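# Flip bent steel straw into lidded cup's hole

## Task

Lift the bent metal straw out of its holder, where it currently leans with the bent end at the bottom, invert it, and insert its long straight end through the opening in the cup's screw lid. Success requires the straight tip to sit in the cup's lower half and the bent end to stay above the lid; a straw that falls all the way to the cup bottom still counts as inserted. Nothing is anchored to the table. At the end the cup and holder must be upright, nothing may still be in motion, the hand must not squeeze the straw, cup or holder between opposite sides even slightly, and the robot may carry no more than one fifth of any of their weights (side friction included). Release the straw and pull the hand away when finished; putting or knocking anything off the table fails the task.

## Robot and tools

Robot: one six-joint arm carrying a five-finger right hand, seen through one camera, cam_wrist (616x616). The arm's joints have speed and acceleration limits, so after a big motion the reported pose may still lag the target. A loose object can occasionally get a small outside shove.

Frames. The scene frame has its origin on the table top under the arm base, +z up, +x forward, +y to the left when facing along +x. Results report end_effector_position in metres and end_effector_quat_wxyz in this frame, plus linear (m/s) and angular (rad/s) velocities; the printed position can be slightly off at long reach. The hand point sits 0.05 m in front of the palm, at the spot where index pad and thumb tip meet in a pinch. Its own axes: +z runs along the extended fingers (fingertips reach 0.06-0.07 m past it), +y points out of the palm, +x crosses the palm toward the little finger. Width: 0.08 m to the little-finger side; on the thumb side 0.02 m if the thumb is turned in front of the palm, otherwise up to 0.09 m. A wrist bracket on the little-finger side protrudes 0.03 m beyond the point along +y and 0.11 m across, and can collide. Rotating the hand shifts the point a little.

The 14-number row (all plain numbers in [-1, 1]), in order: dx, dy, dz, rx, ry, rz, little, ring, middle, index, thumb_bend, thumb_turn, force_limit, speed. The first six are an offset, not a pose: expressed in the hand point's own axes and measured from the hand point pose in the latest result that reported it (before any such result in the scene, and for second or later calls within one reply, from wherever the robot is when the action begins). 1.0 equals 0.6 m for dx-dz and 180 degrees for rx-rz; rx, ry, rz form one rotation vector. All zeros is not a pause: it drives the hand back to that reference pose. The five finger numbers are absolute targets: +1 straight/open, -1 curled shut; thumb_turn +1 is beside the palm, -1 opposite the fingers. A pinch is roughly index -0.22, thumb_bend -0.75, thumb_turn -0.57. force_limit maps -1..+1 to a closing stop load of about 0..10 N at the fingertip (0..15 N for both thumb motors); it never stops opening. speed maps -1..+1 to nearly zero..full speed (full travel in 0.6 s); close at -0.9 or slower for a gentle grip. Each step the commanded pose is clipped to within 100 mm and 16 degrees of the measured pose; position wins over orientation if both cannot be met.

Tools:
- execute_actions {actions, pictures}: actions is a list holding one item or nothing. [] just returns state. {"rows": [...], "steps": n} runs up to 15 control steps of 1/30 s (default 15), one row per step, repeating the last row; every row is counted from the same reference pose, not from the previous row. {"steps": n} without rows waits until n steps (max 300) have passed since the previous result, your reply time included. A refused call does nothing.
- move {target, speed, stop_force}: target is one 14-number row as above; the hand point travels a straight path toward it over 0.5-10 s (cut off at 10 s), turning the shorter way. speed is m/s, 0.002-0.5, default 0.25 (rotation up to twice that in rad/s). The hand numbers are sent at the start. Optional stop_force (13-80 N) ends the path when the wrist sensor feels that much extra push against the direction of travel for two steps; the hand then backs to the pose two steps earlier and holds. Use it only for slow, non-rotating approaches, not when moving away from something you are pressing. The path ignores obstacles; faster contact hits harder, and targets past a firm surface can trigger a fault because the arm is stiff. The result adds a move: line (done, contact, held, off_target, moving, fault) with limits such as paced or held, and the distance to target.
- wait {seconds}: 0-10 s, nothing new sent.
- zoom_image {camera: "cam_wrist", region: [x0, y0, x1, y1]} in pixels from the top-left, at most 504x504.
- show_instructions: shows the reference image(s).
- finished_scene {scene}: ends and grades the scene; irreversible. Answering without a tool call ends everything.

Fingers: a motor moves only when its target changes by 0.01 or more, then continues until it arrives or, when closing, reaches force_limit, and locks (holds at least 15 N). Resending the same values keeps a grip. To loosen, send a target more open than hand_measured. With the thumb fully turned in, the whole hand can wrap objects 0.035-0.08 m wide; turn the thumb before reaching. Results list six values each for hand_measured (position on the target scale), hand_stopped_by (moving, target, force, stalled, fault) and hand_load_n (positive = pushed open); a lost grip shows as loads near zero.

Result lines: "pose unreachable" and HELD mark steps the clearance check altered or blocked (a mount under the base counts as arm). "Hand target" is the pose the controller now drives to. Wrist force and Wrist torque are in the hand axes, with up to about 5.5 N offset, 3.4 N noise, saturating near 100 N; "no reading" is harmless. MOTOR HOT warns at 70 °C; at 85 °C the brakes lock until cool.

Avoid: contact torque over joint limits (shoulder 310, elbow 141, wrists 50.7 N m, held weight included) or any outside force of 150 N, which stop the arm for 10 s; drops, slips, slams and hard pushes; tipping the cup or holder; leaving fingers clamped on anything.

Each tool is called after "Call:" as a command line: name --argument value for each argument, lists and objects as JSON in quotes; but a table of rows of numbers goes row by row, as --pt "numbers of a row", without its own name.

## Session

Call:
execute_actions --actions '[]'

Scene clock: 0.00 s of 5600.00 s.
end_effector_position=(+0.4710, -0.0115, +0.3213) hand_measured=(+1.000, +1.000, +1.000, +1.000, +1.000, +1.000) hand_load_n=(+0.0, +0.0, +0.0, +0.0, +0.0, +0.0) hand_stopped_by=(target, target, target, target, target, target) hand_force_limit=0.00 hand_speed=-0.80 end_effector_quat_wxyz=(+0.106, +0.482, +0.870, -0.014) end_effector_velocity=(-0.000, -0.000, -0.000) end_effector_angular_velocity=(+0.000, +0.000, -0.000)
Joint positions: [-0.434 -1.718  2.149  0.925  1.607 -1.027]
Joint velocities: [-0.  0.  0. -0.  0. -0.]
Wrist force (N, on the end effector, along its own x y z axes, offset not removed): no reading
Wrist torque (N m, same axes, about the end effector's origin, offset not removed): no reading
Hand target: +0.471, -0.011, +0.321; +0.106, +0.482, +0.870, -0.014

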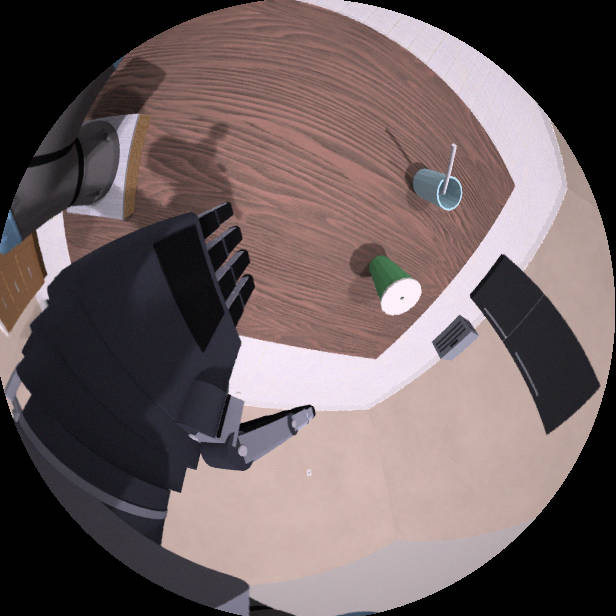

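Call:
move --target '[0,0.3,0,-0.009,0.07,-0.32,1,1,1,1,1,1,0,0]' --speed 0.4

Call:
move --target '[-0.3,0.15,0,0,0,0,1,1,1,1,1,1,0,0]' --speed 0.4

Scene clock: 10.37 s of 5600.00 s.
end_effector_position=(+0.6223, +0.0849, +0.3351) hand_measured=(+1.000, +1.000, +1.000, +1.000, +1.000, +1.000) hand_load_n=(+0.0, +0.0, +0.0, +0.0, +0.0, +0.0) hand_stopped_by=(target, target, target, target, target, target) hand_force_limit=0.00 hand_speed=0.00 end_effector_quat_wxyz=(+0.001, +0.001, +1.000, -0.001) end_effector_velocity=(+0.002, +0.000, -0.001) end_effector_angular_velocity=(+0.001, +0.004, +0.009)
Joint positions: [-0.227 -1.315  1.708  1.173  1.572 -1.824]
Joint velocities: [ 0.001  0.006 -0.006  0.004  0.    -0.007]
Wrist force (N, on the end effector, along its own x y z axes, offset not removed): [-0.7 -0.1 -3.3]
Wrist torque (N m, same axes, about the end effector's origin, offset not removed): [0.26 0.13 -0.25]
Hand target: +0.622, +0.085, +0.335; +0.000, +0.001, +1.000, -0.001
Off the commanded pose: 0.000 m, 0 deg.
After step 90, 5.50 s passed at rest.
move: done

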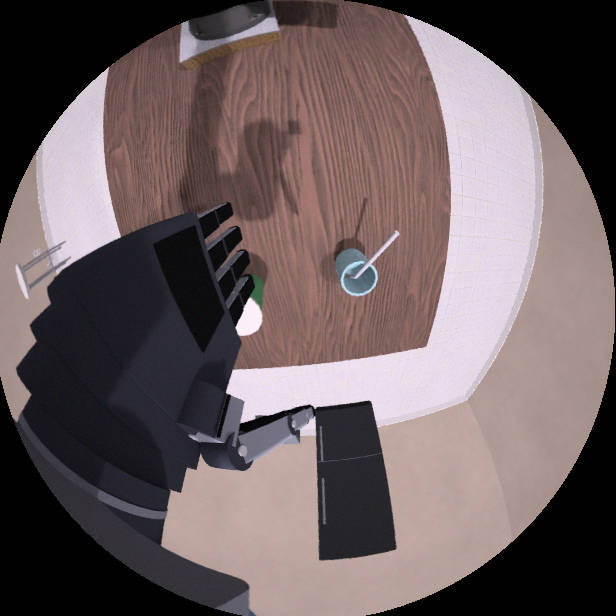

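Scene clock: 11.57 s of 5600.00 s.
end_effector_position=(+0.8024, +0.1742, +0.3351) hand_measured=(+1.000, +1.000, +1.000, +1.000, +1.000, +1.000) hand_load_n=(+0.0, +0.0, +0.0, +0.0, +0.0, +0.0) hand_stopped_by=(target, target, target, target, target, target) hand_force_limit=0.00 hand_speed=0.00 end_effector_quat_wxyz=(+0.001, +0.001, +1.000, -0.001) end_effector_velocity=(+0.002, +0.001, -0.000) end_effector_angular_velocity=(-0.000, +0.001, +0.000)
Joint positions: [-0.048 -1.012  1.268  1.309  1.573 -1.645]
Joint velocities: [ 0.001  0.004 -0.006  0.003  0.001  0.001]
Wrist force (N, on the end effector, along its own x y z axes, offset not removed): [-1.9 0.6 -0.1]
Wrist torque (N m, same axes, about the end effector's origin, offset not removed): [0.21 0.21 -0.21]
Hand target: +0.803, +0.174, +0.335; +0.001, +0.001, +1.000, -0.001
Off the commanded pose: 0.000 m, 0 deg.
move: done

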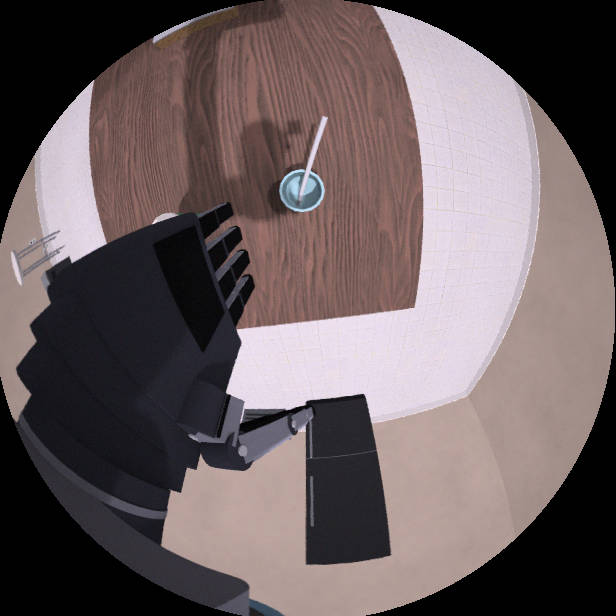

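Call:
move --target '[0.36,0.03,0,0,0,-0.25,1,1,1,0.55,-0.75,-0.57,0,0]' --speed 0.4

Call:
move --target '[0,0,-0.03,0,-0.5,0,1,1,1,0.55,-0.75,-0.57,0,0]' --speed 0.3

Call:
move --target '[0.1,0.08,0,0,0,0.79,1,1,1,0.55,-0.75,-0.57,0,0]' --speed 0.4

Scene clock: 41.53 s of 5600.00 s.
end_effector_position=(+0.5866, +0.1930, +0.3349) hand_measured=(+1.000, +1.000, +1.000, +0.550, -0.750, -0.570) hand_load_n=(+0.0, +0.0, +0.0, +0.0, +0.0, +0.0) hand_stopped_by=(target, target, target, target, target, target) hand_force_limit=0.00 hand_speed=0.00 end_effector_quat_wxyz=(+0.000, -0.381, +0.924, -0.001) end_effector_velocity=(+0.001, -0.001, +0.000) end_effector_angular_velocity=(-0.000, -0.001, -0.001)
Joint positions: [-0.045 -1.269  1.647  1.187  1.573 -2.428]
Joint velocities: [-0.001 -0.    -0.001  0.     0.    -0.   ]
Wrist force (N, on the end effector, along its own x y z axes, offset not removed): [-0.4 0.9 0.4]
Wrist torque (N m, same axes, about the end effector's origin, offset not removed): [0.26 -0.08 -0.20]
Hand target: +0.587, +0.193, +0.335; +0.000, -0.381, +0.924, -0.001
Off the commanded pose: 0.000 m, 0 deg.
After step 90, 25.03 s passed at rest.
move: done

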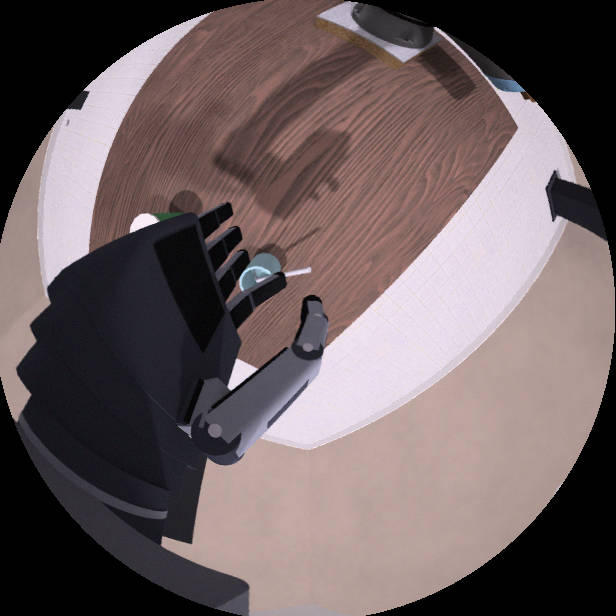

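Scene clock: 45.03 s of 5600.00 s.
end_effector_position=(+0.5868, +0.1929, +0.3532) hand_measured=(+1.000, +1.000, +1.000, +0.550, -0.750, -0.570) hand_load_n=(+0.0, +0.0, +0.0, +0.0, +0.0, +0.0) hand_stopped_by=(target, target, target, target, target, target) hand_force_limit=0.00 hand_speed=0.00 end_effector_quat_wxyz=(+0.654, -0.270, +0.654, +0.268) end_effector_velocity=(+0.000, +0.000, -0.001) end_effector_angular_velocity=(+0.012, -0.007, -0.003)
Joint positions: [-0.464 -1.579  2.353 -0.778  0.297 -1.573]
Joint velocities: [ 0.001 -0.001  0.014 -0.057  0.005  0.046]
Wrist force (N, on the end effector, along its own x y z axes, offset not removed): [0.8 0.0 0.5]
Wrist torque (N m, same axes, about the end effector's origin, offset not removed): [0.10 -0.25 -0.11]
Hand target: +0.587, +0.193, +0.353; +0.654, -0.270, +0.653, +0.268
Off the commanded pose: 0.000 m, 0 deg.
move: done

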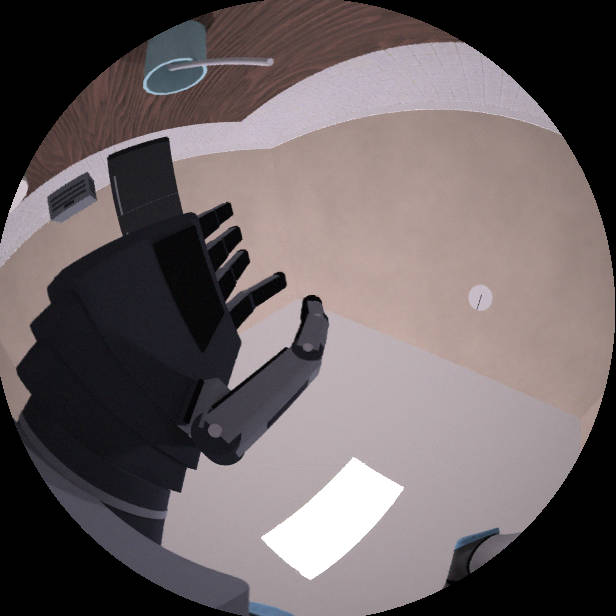

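Scene clock: 48.70 s of 5600.00 s.
end_effector_position=(+0.5530, +0.2269, +0.2932) hand_measured=(+1.000, +1.000, +1.000, +0.550, -0.750, -0.570) hand_load_n=(+0.0, +0.0, +0.0, +0.0, +0.0, +0.0) hand_stopped_by=(target, target, target, target, target, target) hand_force_limit=0.00 hand_speed=0.00 end_effector_quat_wxyz=(-0.042, +0.531, +0.468, +0.705) end_effector_velocity=(+0.000, +0.000, -0.000) end_effector_angular_velocity=(+0.010, +0.005, -0.001)
Joint positions: [-0.266 -1.725  2.589 -0.866  0.495  0.905]
Joint velocities: [ 0.001 -0.     0.002 -0.009  0.002  0.017]
Wrist force (N, on the end effector, along its own x y z axes, offset not removed): [-1.6 -0.7 -1.8]
Wrist torque (N m, same axes, about the end effector's origin, offset not removed): [0.16 0.24 -0.30]
Hand target: +0.553, +0.227, +0.293; -0.042, +0.531, +0.467, +0.705
Off the commanded pose: 0.000 m, 0 deg.
move: done

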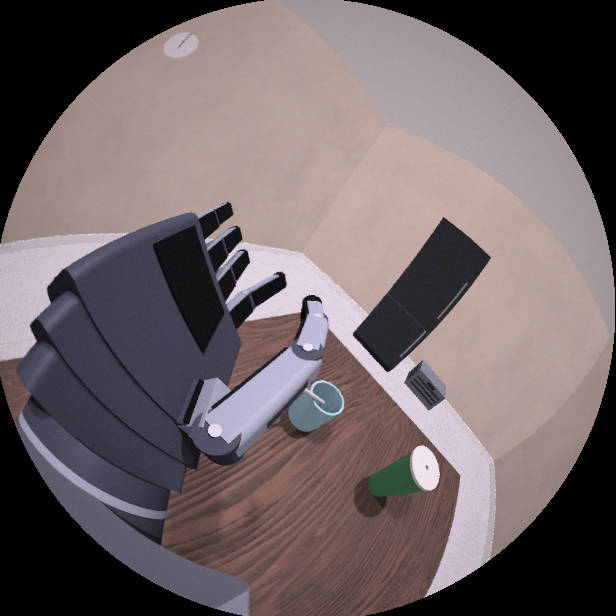

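Descend straight 0.14.

Call:
move --target '[-0.184,-0.143,0,0,0,0,1,1,1,0.55,-0.75,-0.57,0,0]' --speed 0.2

Call:
move --target '[-0.07,0,0.05,0,0,0,1,1,1,0.55,-0.75,-0.57,0,0]' --speed 0.1

Scene clock: 58.93 s of 5600.00 s.
end_effector_position=(+0.5530, +0.2265, +0.1533) hand_measured=(+1.000, +1.000, +1.000, +0.550, -0.750, -0.570) hand_load_n=(+0.0, +0.0, +0.0, +0.0, +0.0, +0.0) hand_stopped_by=(target, target, target, target, target, target) hand_force_limit=0.00 hand_speed=0.00 end_effector_quat_wxyz=(-0.042, +0.531, +0.468, +0.705) end_effector_velocity=(-0.000, +0.001, -0.003) end_effector_angular_velocity=(+0.005, -0.002, +0.000)
Joint positions: [-0.267 -1.302  2.671 -1.368  0.494  0.904]
Joint velocities: [ 0.002  0.014  0.003 -0.027  0.002  0.011]
Wrist force (N, on the end effector, along its own x y z axes, offset not removed): [-0.9 0.1 -0.6]
Wrist torque (N m, same axes, about the end effector's origin, offset not removed): [0.16 0.04 -0.16]
Hand target: +0.553, +0.227, +0.153; -0.042, +0.531, +0.468, +0.705
Off the commanded pose: 0.000 m, 0 deg.
After step 90, 5.97 s passed at rest.
move: done

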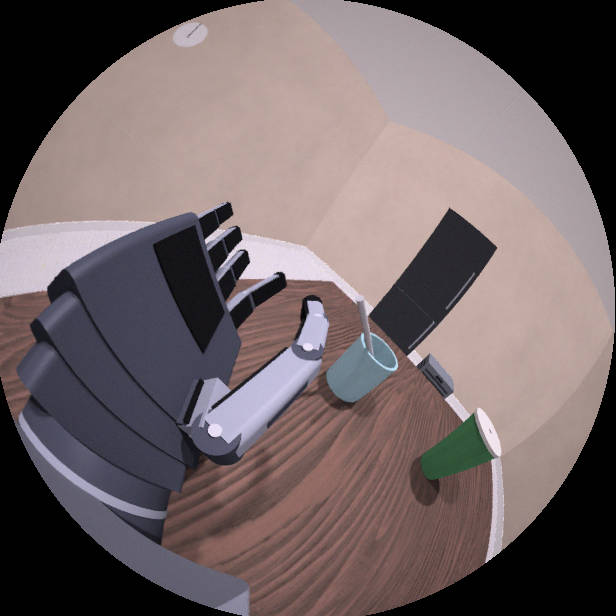

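Scene clock: 59.90 s of 5600.00 s.
end_effector_position=(+0.5923, +0.2293, +0.1201) hand_measured=(+1.000, +1.000, +1.000, +0.550, -0.750, -0.570) hand_load_n=(+0.0, +0.0, +0.0, +0.0, +0.0, +0.0) hand_stopped_by=(target, target, target, target, target, target) hand_force_limit=0.00 hand_speed=0.00 end_effector_quat_wxyz=(-0.042, +0.531, +0.468, +0.705) end_effector_velocity=(+0.002, +0.000, -0.002) end_effector_angular_velocity=(+0.001, +0.001, -0.000)
Joint positions: [-0.223 -1.167  2.594 -1.427  0.538  0.904]
Joint velocities: [ 0.002  0.006 -0.004 -0.002  0.002  0.001]
Wrist force (N, on the end effector, along its own x y z axes, offset not removed): [-2.5 -0.6 -0.6]
Wrist torque (N m, same axes, about the end effector's origin, offset not removed): [0.12 0.29 -0.34]
Hand target: +0.592, +0.229, +0.120; -0.042, +0.531, +0.468, +0.705
Off the commanded pose: 0.000 m, 0 deg.
move: done

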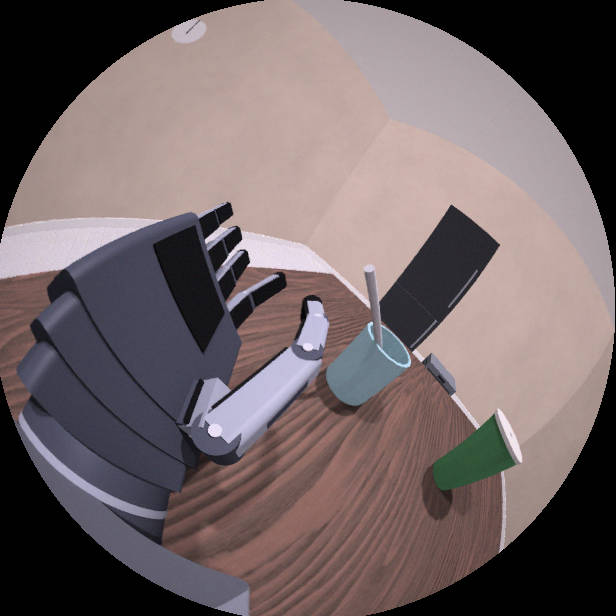

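Call:
move --target '[-0.075,0.045,0.015,0,0,-0.05,1,1,1,0.55,-0.75,-0.57,0,0]' --speed 0.08

Call:
move --target '[0,0.02,0,0,0,0,1,1,1,0.55,-0.75,-0.57,0,0]' --speed 0.05

Scene clock: 71.10 s of 5600.00 s.
end_effector_position=(+0.6330, +0.2010, +0.1013) hand_measured=(+1.000, +1.000, +1.000, +0.550, -0.750, -0.570) hand_load_n=(+0.0, +0.0, +0.0, +0.0, +0.0, +0.0) hand_stopped_by=(target, target, target, target, target, target) hand_force_limit=0.00 hand_speed=0.00 end_effector_quat_wxyz=(+0.014, +0.493, +0.508, +0.706) end_effector_velocity=(+0.002, -0.001, -0.000) end_effector_angular_velocity=(-0.005, -0.004, +0.000)
Joint positions: [-0.274 -1.067  2.52  -1.453  0.487  0.748]
Joint velocities: [-0.002  0.002 -0.004  0.002 -0.002 -0.007]
Wrist force (N, on the end effector, along its own x y z axes, offset not removed): [-2.2 2.4 -1.0]
Wrist torque (N m, same axes, about the end effector's origin, offset not removed): [0.57 0.20 -0.23]
Hand target: +0.633, +0.201, +0.101; +0.014, +0.493, +0.508, +0.706
Off the commanded pose: 0.000 m, 0 deg.
After step 90, 6.83 s passed at rest.
move: done

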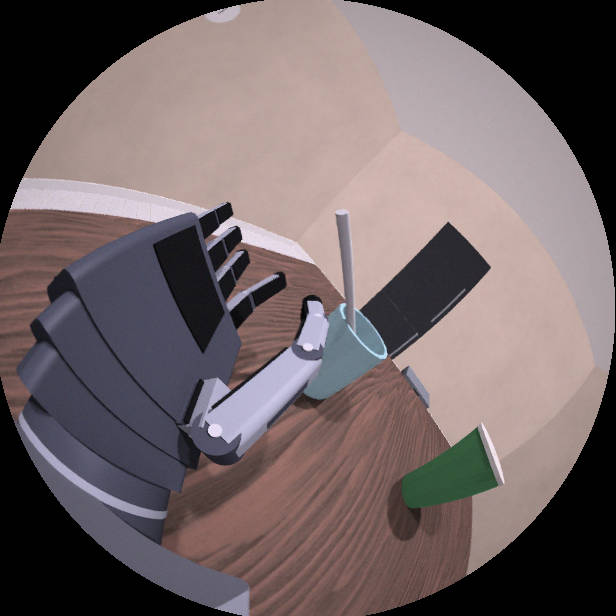

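Scene clock: 71.87 s of 5600.00 s.
end_effector_position=(+0.6387, +0.1952, +0.1099) hand_measured=(+1.000, +1.000, +1.000, +0.550, -0.750, -0.570) hand_load_n=(+0.0, +0.0, +0.0, +0.0, +0.0, +0.0) hand_stopped_by=(target, target, target, target, target, target) hand_force_limit=0.00 hand_speed=0.00 end_effector_quat_wxyz=(+0.014, +0.493, +0.508, +0.706) end_effector_velocity=(+0.001, -0.001, +0.001) end_effector_angular_velocity=(-0.001, +0.000, +0.000)
Joint positions: [-0.284 -1.089  2.512 -1.423  0.477  0.748]
Joint velocities: [-0.001 -0.003 -0.002  0.006 -0.002 -0.002]
Wrist force (N, on the end effector, along its own x y z axes, offset not removed): [-0.1 -0.4 -1.5]
Wrist torque (N m, same axes, about the end effector's origin, offset not removed): [0.15 -0.01 -0.21]
Hand target: +0.639, +0.195, +0.110; +0.014, +0.493, +0.508, +0.706
Off the commanded pose: 0.000 m, 0 deg.
move: done

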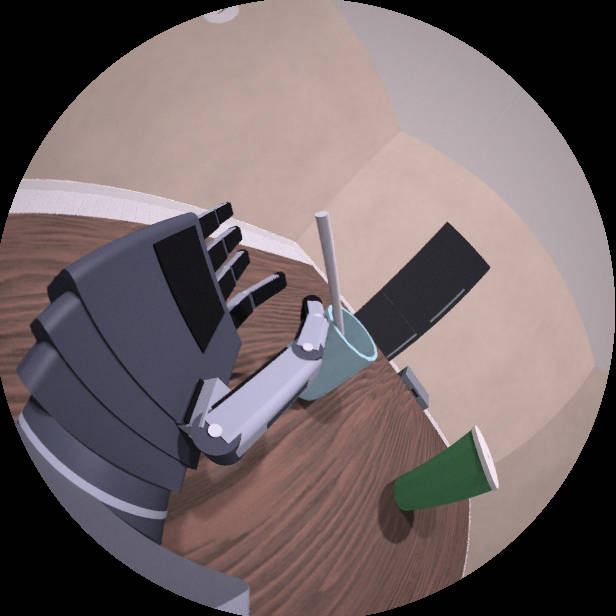

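Call:
move --target '[-0.035,0.036,0.028,0.033,0.038,-0.04,1,1,1,0.55,-0.75,-0.57,0,0]' --speed 0.05

Call:
zoom_image --camera "cam_wrist" --region '[200,150,450,450]'

Scene clock: 84.87 s of 5600.00 s.
end_effector_position=(+0.6716, +0.1858, +0.1113) hand_measured=(+1.000, +1.000, +1.000, +0.550, -0.750, -0.570) hand_load_n=(+0.0, +0.0, +0.0, +0.0, +0.0, +0.0) hand_stopped_by=(target, target, target, target, target, target) hand_force_limit=0.00 hand_speed=0.00 end_effector_quat_wxyz=(+0.002, +0.417, +0.573, +0.705) end_effector_velocity=(+0.002, -0.001, +0.000) end_effector_angular_velocity=(-0.006, -0.004, +0.008)
Joint positions: [-0.342 -1.045  2.394 -1.333  0.261  0.608]
Joint velocities: [-0.003  0.001 -0.009  0.02  -0.011 -0.019]
Wrist force (N, on the end effector, along its own x y z axes, offset not removed): [-2.3 0.1 0.8]
Wrist torque (N m, same axes, about the end effector's origin, offset not removed): [0.13 0.20 -0.29]
Hand target: +0.672, +0.186, +0.111; +0.002, +0.417, +0.574, +0.705
Off the commanded pose: 0.000 m, 0 deg.
After step 90, 7.70 s passed at rest.
move: done

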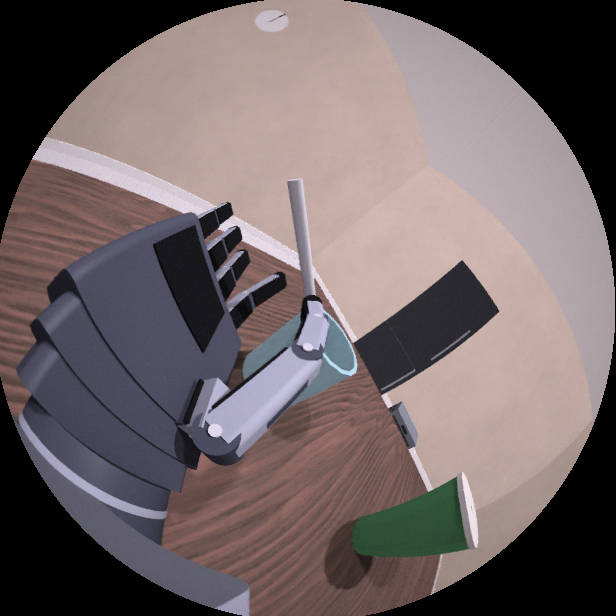

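Region (200, 150, 450, 450) of cam_wrist's 616x616 image, scaled by 1.680, with more detail than that image has.

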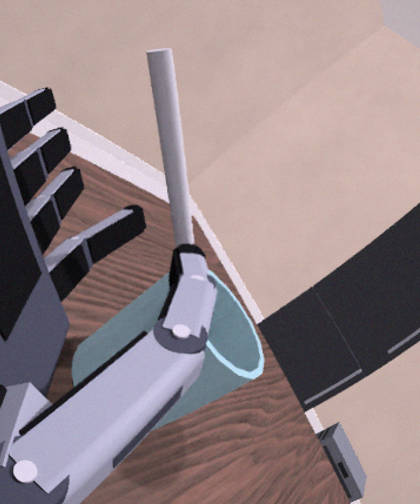

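Call:
move --target '[0,0.014,0.01,0,0,-0.045,1,1,1,0.55,-0.75,-0.57,0,0]' --speed 0.05

Call:
move --target '[0,0,0,0,0,0,1,1,1,-0.4,-0.75,-0.57,0.9,-0.8]'

Scene clock: 92.87 s of 5600.00 s.
end_effector_position=(+0.6791, +0.1877, +0.1180) hand_measured=(+1.000, +1.000, +1.000, +0.550, -0.750, -0.570) hand_load_n=(+0.0, +0.0, +0.0, +0.0, +0.0, +0.0) hand_stopped_by=(target, target, target, target, target, target) hand_force_limit=0.00 hand_speed=0.00 end_effector_quat_wxyz=(+0.052, +0.376, +0.601, +0.703) end_effector_velocity=(+0.001, -0.000, +0.000) end_effector_angular_velocity=(-0.007, -0.008, -0.000)
Joint positions: [-0.335 -1.035  2.372 -1.322  0.268  0.468]
Joint velocities: [ 0.     0.001 -0.003  0.007  0.001 -0.015]
Wrist force (N, on the end effector, along its own x y z axes, offset not removed): [-0.4 -0.1 -2.5]
Wrist torque (N m, same axes, about the end effector's origin, offset not removed): [0.28 0.03 -0.16]
Hand target: +0.679, +0.188, +0.118; +0.052, +0.376, +0.601, +0.703
Off the commanded pose: 0.000 m, 0 deg.
After step 90, 3.33 s passed at rest.
move: done

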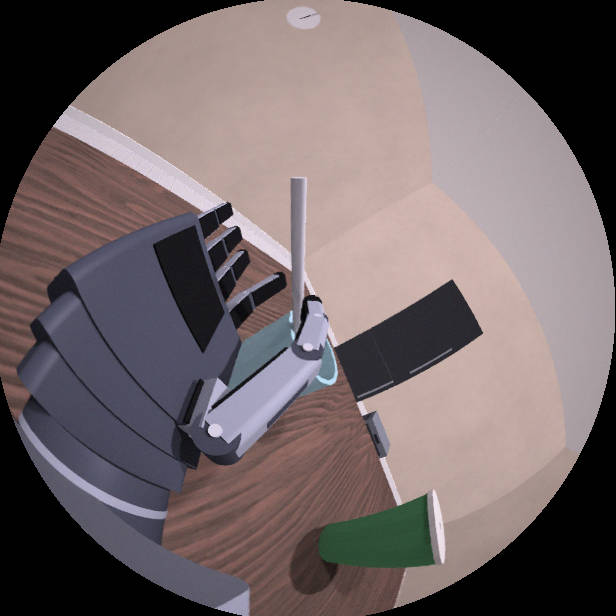

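Scene clock: 95.50 s of 5600.00 s.
end_effector_position=(+0.6791, +0.1877, +0.1180) hand_measured=(+1.000, +1.000, +1.000, -0.240, -0.746, -0.570) hand_load_n=(+0.0, +0.0, +0.0, +10.5, +4.5, -0.5) hand_stopped_by=(target, target, target, force, target, target) hand_force_limit=0.90 hand_speed=-0.80 end_effector_quat_wxyz=(+0.052, +0.376, +0.601, +0.703) end_effector_velocity=(-0.000, +0.000, -0.001) end_effector_angular_velocity=(+0.001, +0.002, +0.000)
Joint positions: [-0.335 -1.035  2.372 -1.322  0.268  0.468]
Joint velocities: [ 0.     0.002 -0.     0.    -0.     0.   ]
Wrist force (N, on the end effector, along its own x y z axes, offset not removed): [0.6 2.8 -1.5]
Wrist torque (N m, same axes, about the end effector's origin, offset not removed): [0.35 -0.06 -0.11]
Hand target: +0.679, +0.188, +0.118; +0.052, +0.376, +0.601, +0.703
Off the commanded pose: 0.000 m, 0 deg.
move: done

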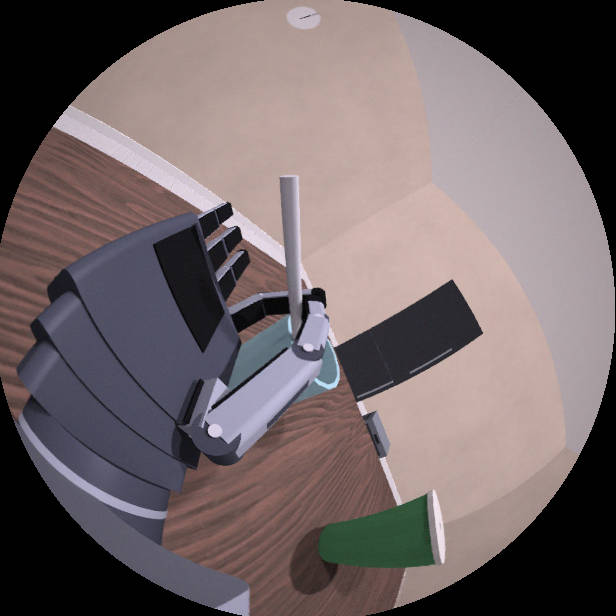

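Too deep. Readjust, also slightly lower on the straw.

Call:
move --target '[-0.012,0,-0.014,0,0,0,1,1,1,0.3,-0.75,-0.57,0.9,0]' --speed 0.015

Call:
move --target '[0,-0.015,0,0,0,0,1,1,1,0.3,-0.75,-0.57,0.9,0]' --speed 0.02

Call:
move --target '[0,0,0.006,0,0,0,1,1,1,-0.4,-0.75,-0.57,0.9,-0.85]' --speed 0.02

Scene clock: 108.37 s of 5600.00 s.
end_effector_position=(+0.6793, +0.1773, +0.1147) hand_measured=(+1.000, +1.000, +1.000, +0.300, -0.750, -0.570) hand_load_n=(+0.0, +0.0, +0.0, +0.0, +0.0, +0.0) hand_stopped_by=(target, target, target, target, target, target) hand_force_limit=0.90 hand_speed=0.00 end_effector_quat_wxyz=(+0.052, +0.376, +0.601, +0.703) end_effector_velocity=(+0.000, -0.002, -0.001) end_effector_angular_velocity=(-0.000, -0.000, +0.000)
Joint positions: [-0.357 -1.028  2.371 -1.327  0.247  0.467]
Joint velocities: [-0.003  0.002 -0.001 -0.001 -0.003 -0.   ]
Wrist force (N, on the end effector, along its own x y z axes, offset not removed): [-2.3 -0.6 0.2]
Wrist torque (N m, same axes, about the end effector's origin, offset not removed): [0.11 0.16 -0.33]
Hand target: +0.679, +0.177, +0.115; +0.052, +0.376, +0.601, +0.703
Off the commanded pose: 0.000 m, 0 deg.
After step 90, 8.87 s passed at rest.
move: done

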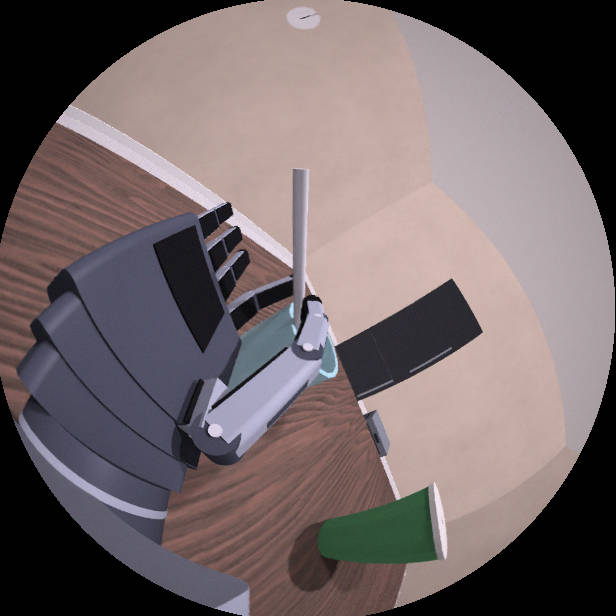

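Scene clock: 109.10 s of 5600.00 s.
end_effector_position=(+0.6759, +0.1797, +0.1070) hand_measured=(+1.000, +1.000, +1.000, +0.300, -0.750, -0.570) hand_load_n=(+0.0, +0.0, +0.0, +0.0, +0.0, +0.0) hand_stopped_by=(target, target, target, target, target, target) hand_force_limit=0.90 hand_speed=0.00 end_effector_quat_wxyz=(+0.052, +0.376, +0.601, +0.703) end_effector_velocity=(-0.001, +0.000, -0.003) end_effector_angular_velocity=(+0.002, +0.002, -0.000)
Joint positions: [-0.355 -1.012  2.377 -1.348  0.249  0.467]
Joint velocities: [ 0.     0.006  0.001 -0.008  0.001  0.003]
Wrist force (N, on the end effector, along its own x y z axes, offset not removed): [-1.3 -0.9 0.3]
Wrist torque (N m, same axes, about the end effector's origin, offset not removed): [0.03 0.09 -0.27]
Hand target: +0.676, +0.180, +0.107; +0.052, +0.376, +0.601, +0.703
Off the commanded pose: 0.000 m, 0 deg.
move: done

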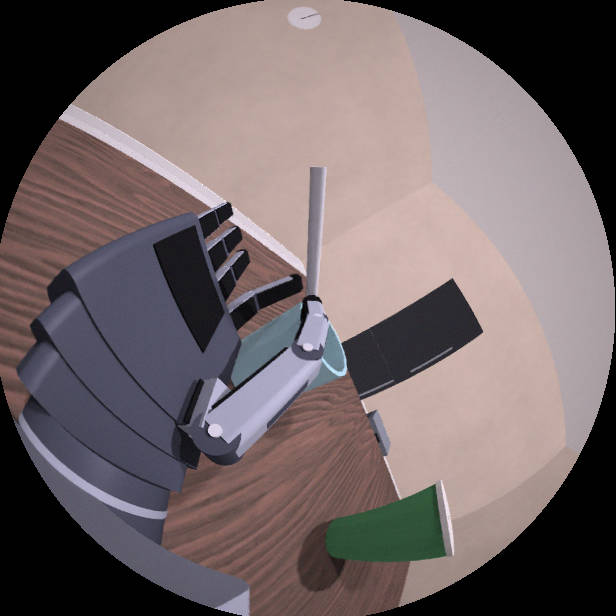

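Scene clock: 111.00 s of 5600.00 s.
end_effector_position=(+0.6781, +0.1826, +0.1070) hand_measured=(+1.000, +1.000, +1.000, -0.104, -0.750, -0.570) hand_load_n=(+0.0, +0.0, +0.0, +10.0, -1.0, -2.0) hand_stopped_by=(target, target, target, force, target, target) hand_force_limit=0.90 hand_speed=-0.85 end_effector_quat_wxyz=(+0.052, +0.376, +0.601, +0.703) end_effector_velocity=(-0.000, +0.000, -0.000) end_effector_angular_velocity=(+0.000, +0.000, +0.001)
Joint positions: [-0.347 -1.011  2.372 -1.346  0.257  0.467]
Joint velocities: [ 0.001  0.001 -0.     0.    -0.     0.   ]
Wrist force (N, on the end effector, along its own x y z axes, offset not removed): [-1.3 3.3 1.9]
Wrist torque (N m, same axes, about the end effector's origin, offset not removed): [0.40 0.31 -0.30]
Hand target: +0.678, +0.183, +0.107; +0.052, +0.376, +0.601, +0.703
Off the commanded pose: 0.000 m, 0 deg.
move: done

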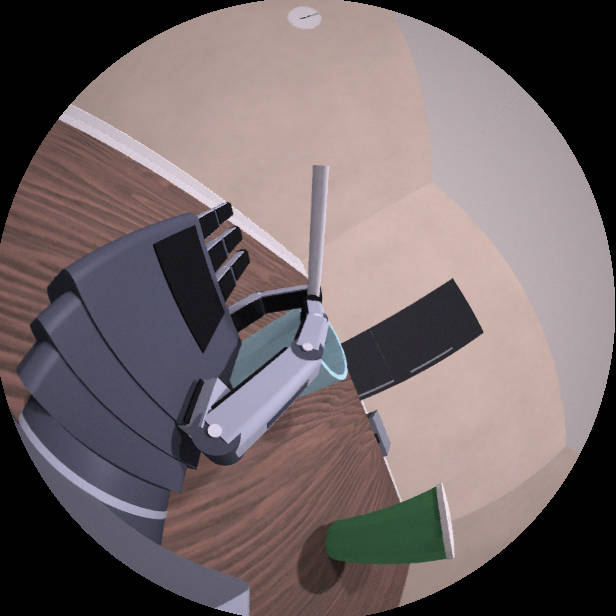

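Call:
move --target '[0,0.007,0.003,0,0,0,1,1,1,0.05,-0.75,-0.57,0.9,0]' --speed 0.008

Call:
move --target '[0,0,0,0,0,0,1,1,1,-0.4,-0.75,-0.57,0.9,-0.85]'

Call:
move --target '[0.08,0.04,-0.01,0,0,0,1,1,1,-0.4,-0.75,-0.57,0.9,-0.85]' --speed 0.04

Scene clock: 119.40 s of 5600.00 s.
end_effector_position=(+0.6806, +0.1829, +0.1106) hand_measured=(+1.000, +1.000, +1.000, +0.050, -0.750, -0.570) hand_load_n=(+0.0, +0.0, +0.0, +0.0, +0.0, +0.0) hand_stopped_by=(target, target, target, target, target, target) hand_force_limit=0.90 hand_speed=0.00 end_effector_quat_wxyz=(+0.052, +0.376, +0.601, +0.703) end_effector_velocity=(+0.001, -0.000, +0.001) end_effector_angular_velocity=(+0.000, +0.001, -0.001)
Joint positions: [-0.344 -1.018  2.368 -1.335  0.26   0.468]
Joint velocities: [ 0.    -0.002 -0.001  0.004  0.001 -0.   ]
Wrist force (N, on the end effector, along its own x y z axes, offset not removed): [0.0 1.2 -2.9]
Wrist torque (N m, same axes, about the end effector's origin, offset not removed): [0.53 0.00 -0.14]
Hand target: +0.681, +0.183, +0.111; +0.052, +0.376, +0.601, +0.703
Off the commanded pose: 0.000 m, 0 deg.
After step 90, 4.60 s passed at rest.
move: done

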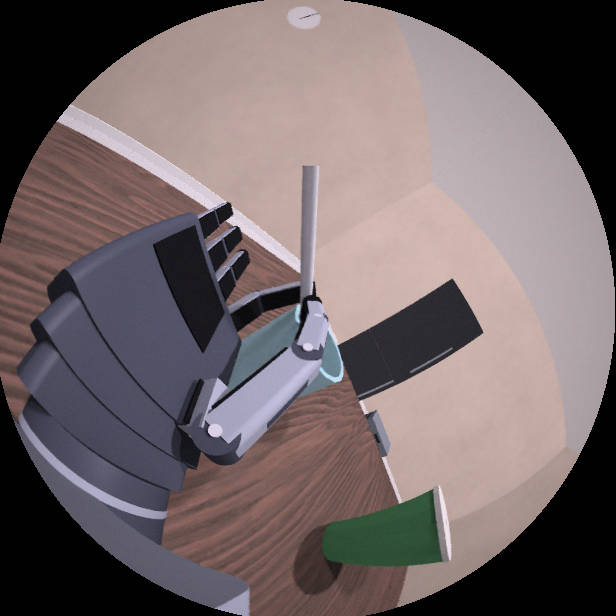

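Scene clock: 120.33 s of 5600.00 s.
end_effector_position=(+0.6807, +0.1829, +0.1106) hand_measured=(+1.000, +1.000, +1.000, -0.112, -0.750, -0.570) hand_load_n=(+0.0, +0.0, +0.0, +8.5, +1.5, -2.0) hand_stopped_by=(target, target, target, force, target, target) hand_force_limit=0.90 hand_speed=-0.85 end_effector_quat_wxyz=(+0.052, +0.376, +0.601, +0.703) end_effector_velocity=(-0.000, +0.000, +0.001) end_effector_angular_velocity=(-0.000, -0.001, +0.000)
Joint positions: [-0.344 -1.018  2.368 -1.335  0.26   0.468]
Joint velocities: [ 0.    -0.001  0.     0.     0.    -0.   ]
Wrist force (N, on the end effector, along its own x y z axes, offset not removed): [0.2 1.6 -2.2]
Wrist torque (N m, same axes, about the end effector's origin, offset not removed): [0.39 0.09 -0.12]
Hand target: +0.681, +0.183, +0.111; +0.052, +0.376, +0.601, +0.703
Off the commanded pose: 0.000 m, 0 deg.
move: done

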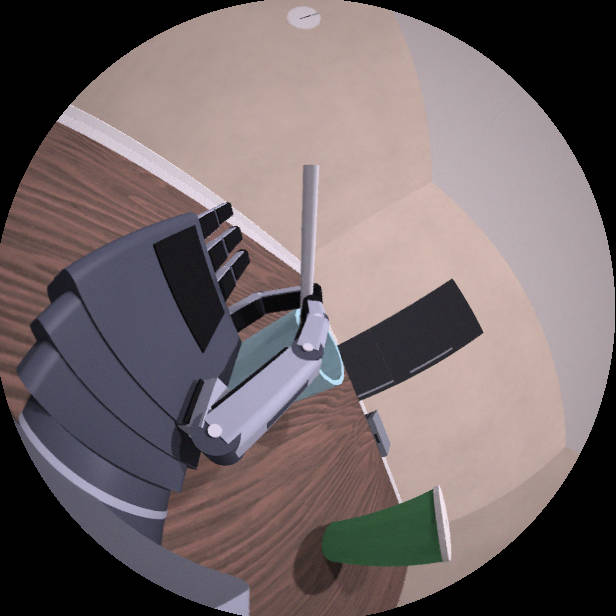

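Scene clock: 122.03 s of 5600.00 s.
end_effector_position=(+0.6522, +0.1967, +0.1542) hand_measured=(+1.000, +1.000, +1.000, -0.112, -0.748, -0.570) hand_load_n=(+0.0, +0.0, +0.0, +7.0, +2.5, -3.0) hand_stopped_by=(target, target, target, force, target, target) hand_force_limit=0.90 hand_speed=-0.85 end_effector_quat_wxyz=(+0.052, +0.376, +0.601, +0.703) end_effector_velocity=(-0.001, +0.000, +0.001) end_effector_angular_velocity=(-0.001, -0.000, -0.000)
Joint positions: [-0.338 -1.138  2.427 -1.274  0.265  0.468]
Joint velocities: [-0.    -0.005  0.002  0.004 -0.    -0.002]
Wrist force (N, on the end effector, along its own x y z axes, offset not removed): [-1.9 -0.6 -1.5]
Wrist torque (N m, same axes, about the end effector's origin, offset not removed): [0.14 0.23 -0.26]
Hand target: +0.652, +0.197, +0.154; +0.052, +0.376, +0.601, +0.703
Off the commanded pose: 0.000 m, 0 deg.
move: done

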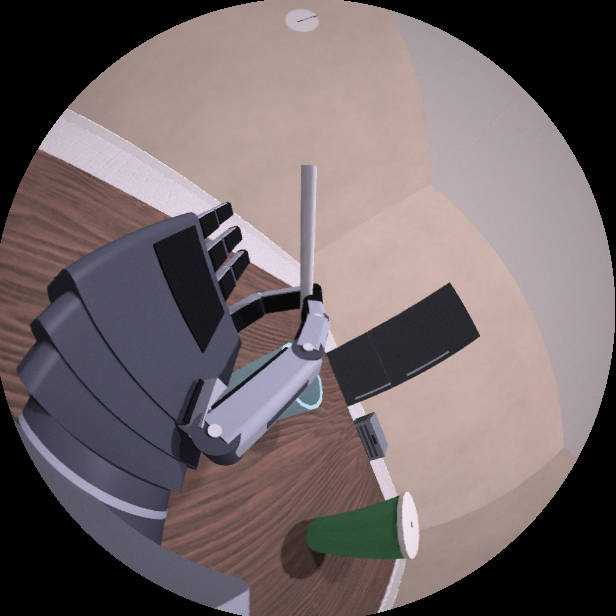

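Call:
move --target '[0.15,0.25,0,0,0,0,1,1,1,-0.45,-0.75,-0.57,0.9,-0.9]' --speed 0.08

Call:
move --target '[-0.095,0.05,0.08,-0.14,-0.265,0,1,1,1,-0.45,-0.75,-0.57,0.9,-0.9]'

Call:
move --target '[-0.35,0.18,0,0,0,-0.715,1,1,1,-0.45,-0.75,-0.57,0.9,-0.9]'

Scene clock: 143.40 s of 5600.00 s.
end_effector_position=(+0.6452, +0.2030, +0.3290) hand_measured=(+1.000, +1.000, +1.000, -0.120, -0.748, -0.570) hand_load_n=(+0.0, +0.0, +0.0, +9.5, +3.5, -3.5) hand_stopped_by=(target, target, target, force, target, target) hand_force_limit=0.90 hand_speed=-0.90 end_effector_quat_wxyz=(+0.052, +0.376, +0.601, +0.703) end_effector_velocity=(+0.000, -0.000, +0.002) end_effector_angular_velocity=(-0.001, +0.001, -0.001)
Joint positions: [-0.33  -1.519  2.371 -0.838  0.274  0.469]
Joint velocities: [-0.001 -0.003 -0.003  0.013 -0.    -0.006]
Wrist force (N, on the end effector, along its own x y z axes, offset not removed): [-2.4 0.6 -1.9]
Wrist torque (N m, same axes, about the end effector's origin, offset not removed): [0.31 0.27 -0.24]
Hand target: +0.645, +0.203, +0.329; +0.052, +0.376, +0.601, +0.703
Off the commanded pose: 0.000 m, 0 deg.
After step 90, 15.77 s passed at rest.
move: done

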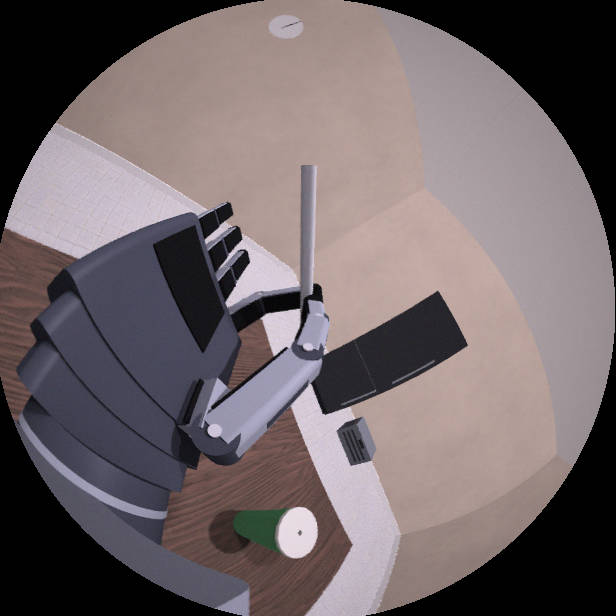

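Scene clock: 145.80 s of 5600.00 s.
end_effector_position=(+0.7253, +0.2041, +0.3284) hand_measured=(+1.000, +1.000, +1.000, -0.120, -0.748, -0.570) hand_load_n=(+0.0, +0.0, +0.0, +9.5, +3.5, -3.5) hand_stopped_by=(target, target, target, force, target, target) hand_force_limit=0.90 hand_speed=-0.90 end_effector_quat_wxyz=(+0.367, +0.606, +0.366, +0.603) end_effector_velocity=(+0.001, -0.000, +0.002) end_effector_angular_velocity=(+0.001, -0.002, -0.010)
Joint positions: [ 0.209 -1.389  2.219 -0.831  1.753  0.48 ]
Joint velocities: [ 0.004  0.001 -0.004  0.002  0.014  0.   ]
Wrist force (N, on the end effector, along its own x y z axes, offset not removed): [-1.0 0.8 0.1]
Wrist torque (N m, same axes, about the end effector's origin, offset not removed): [0.32 0.06 -0.23]
Hand target: +0.725, +0.204, +0.328; +0.367, +0.606, +0.366, +0.603
Off the commanded pose: 0.001 m, 0 deg.
move: done

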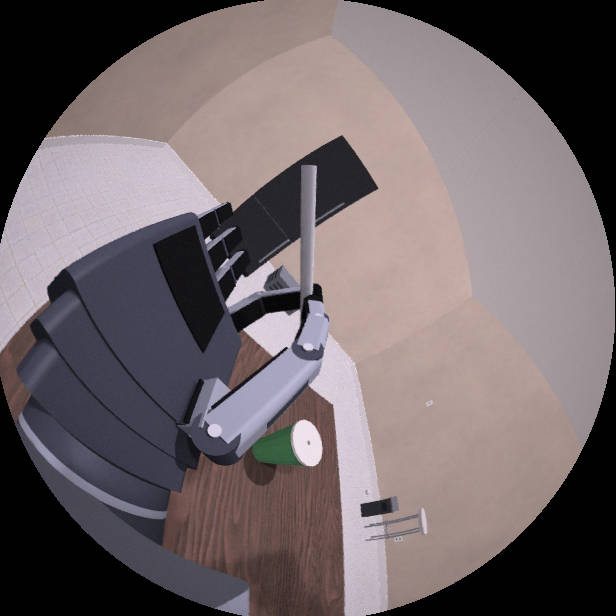

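Scene clock: 150.77 s of 5600.00 s.
end_effector_position=(+0.7249, -0.0325, +0.3268) hand_measured=(+1.000, +1.000, +1.000, -0.120, -0.748, -0.570) hand_load_n=(+0.0, +0.0, +0.0, +9.5, +3.5, -3.5) hand_stopped_by=(target, target, target, force, target, target) hand_force_limit=0.90 hand_speed=-0.90 end_effector_quat_wxyz=(+0.702, -0.067, +0.705, -0.069) end_effector_velocity=(-0.000, -0.001, +0.001) end_effector_angular_velocity=(-0.011, +0.001, +0.001)
Joint positions: [-0.562 -1.51   2.316 -0.805  0.982 -1.765]
Joint velocities: [-0.002 -0.002 -0.002  0.004 -0.003 -0.011]
Wrist force (N, on the end effector, along its own x y z axes, offset not removed): [-1.9 -0.2 -1.9]
Wrist torque (N m, same axes, about the end effector's origin, offset not removed): [0.19 0.33 -0.21]
Hand target: +0.725, -0.033, +0.327; +0.702, -0.068, +0.705, -0.069
Off the commanded pose: 0.001 m, 0 deg.
move: done

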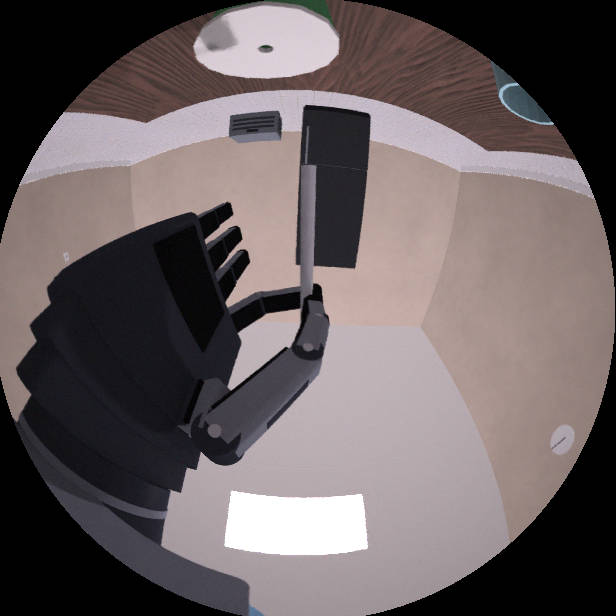

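Call:
move --target '[0.123,-0.023,0.025,0,0,0.008,1,1,1,-0.45,-0.75,-0.57,0.9,-0.9]' --speed 0.1

Call:
zoom_image --camera "cam_wrist" --region '[210,70,410,200]'

Scene clock: 159.07 s of 5600.00 s.
end_effector_position=(+0.7396, -0.0601, +0.2569) hand_measured=(+1.000, +1.000, +1.000, -0.120, -0.748, -0.570) hand_load_n=(+0.0, +0.0, +0.0, +9.5, +3.5, -3.5) hand_stopped_by=(target, target, target, force, target, target) hand_force_limit=0.90 hand_speed=-0.90 end_effector_quat_wxyz=(+0.703, -0.059, +0.706, -0.060) end_effector_velocity=(+0.000, -0.001, -0.001) end_effector_angular_velocity=(-0.000, -0.001, +0.000)
Joint positions: [-0.593 -1.355  2.323 -0.967  0.951 -1.74 ]
Joint velocities: [-0.001  0.003 -0.    -0.004 -0.001  0.001]
Wrist force (N, on the end effector, along its own x y z axes, offset not removed): [-3.2 0.9 -1.4]
Wrist torque (N m, same axes, about the end effector's origin, offset not removed): [0.35 0.42 -0.42]
Hand target: +0.740, -0.060, +0.257; +0.703, -0.059, +0.706, -0.060
Off the commanded pose: 0.000 m, 0 deg.
After step 90, 4.07 s passed at rest.
move: done

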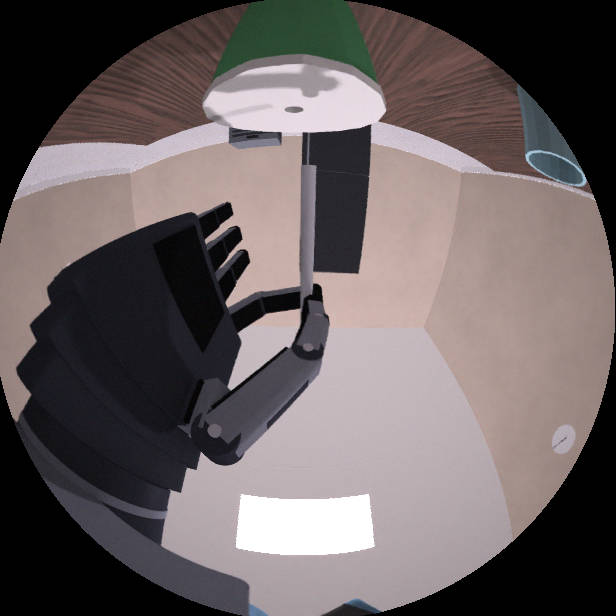

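Region (210, 70, 410, 200) of cam_wrist's 616x616 image, scaled by 2.520, with more detail than that image has; it fills the top 328 rows of this view, and the rest is white.

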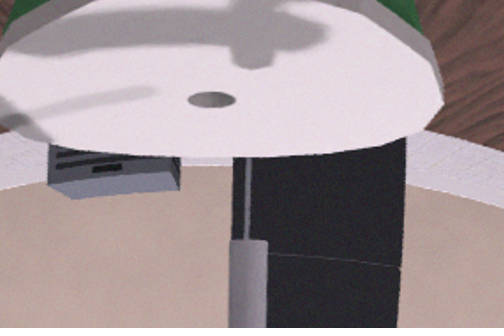

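Useful shadow. Y −8 mm, down 28 mm.

Call:
move --target '[0.048,-0.005,0,0,0,0,1,1,1,-0.45,-0.75,-0.57,0.9,-0.9]' --speed 0.04

Call:
zoom_image --camera "cam_wrist" --region '[260,115,360,185]'

Scene clock: 167.70 s of 5600.00 s.
end_effector_position=(+0.7394, -0.0678, +0.2292) hand_measured=(+1.000, +1.000, +1.000, -0.120, -0.748, -0.570) hand_load_n=(+0.0, +0.0, +0.0, +9.5, +3.5, -3.5) hand_stopped_by=(target, target, target, force, target, target) hand_force_limit=0.90 hand_speed=-0.90 end_effector_quat_wxyz=(+0.703, -0.059, +0.706, -0.060) end_effector_velocity=(-0.000, -0.001, -0.002) end_effector_angular_velocity=(-0.001, -0.001, -0.000)
Joint positions: [-0.607 -1.301  2.331 -1.03   0.937 -1.74 ]
Joint velocities: [-0.001  0.004  0.001 -0.005 -0.001  0.   ]
Wrist force (N, on the end effector, along its own x y z axes, offset not removed): [-1.8 1.1 -1.3]
Wrist torque (N m, same axes, about the end effector's origin, offset not removed): [0.45 0.21 -0.17]
Hand target: +0.739, -0.068, +0.229; +0.703, -0.059, +0.706, -0.060
Off the commanded pose: 0.000 m, 0 deg.
After step 90, 4.57 s passed at rest.
move: done

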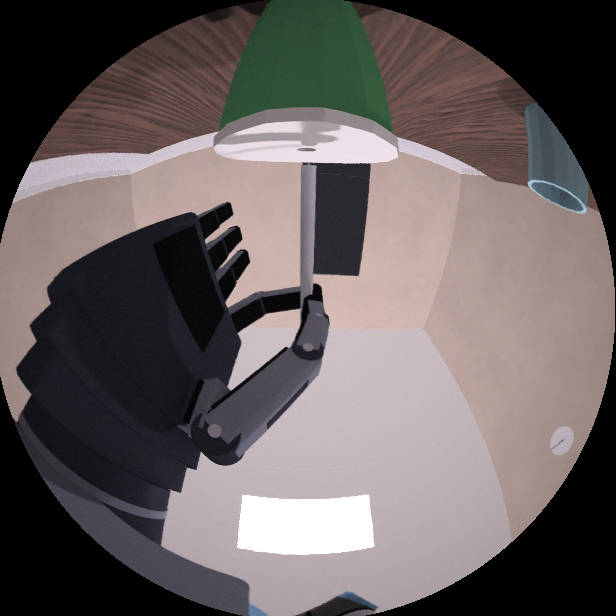

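Region (260, 115, 360, 185) of cam_wrist's 616x616 image, scaled by 5.040, with more detail than that image has; it fills the top 353 rows of this view, and the rest is white.

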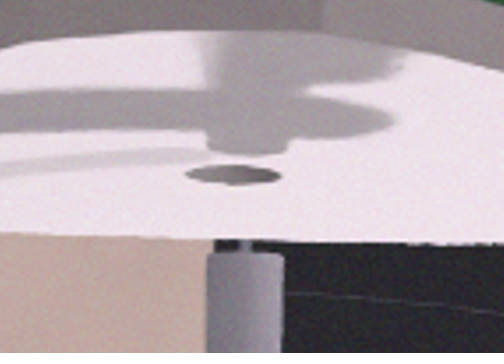

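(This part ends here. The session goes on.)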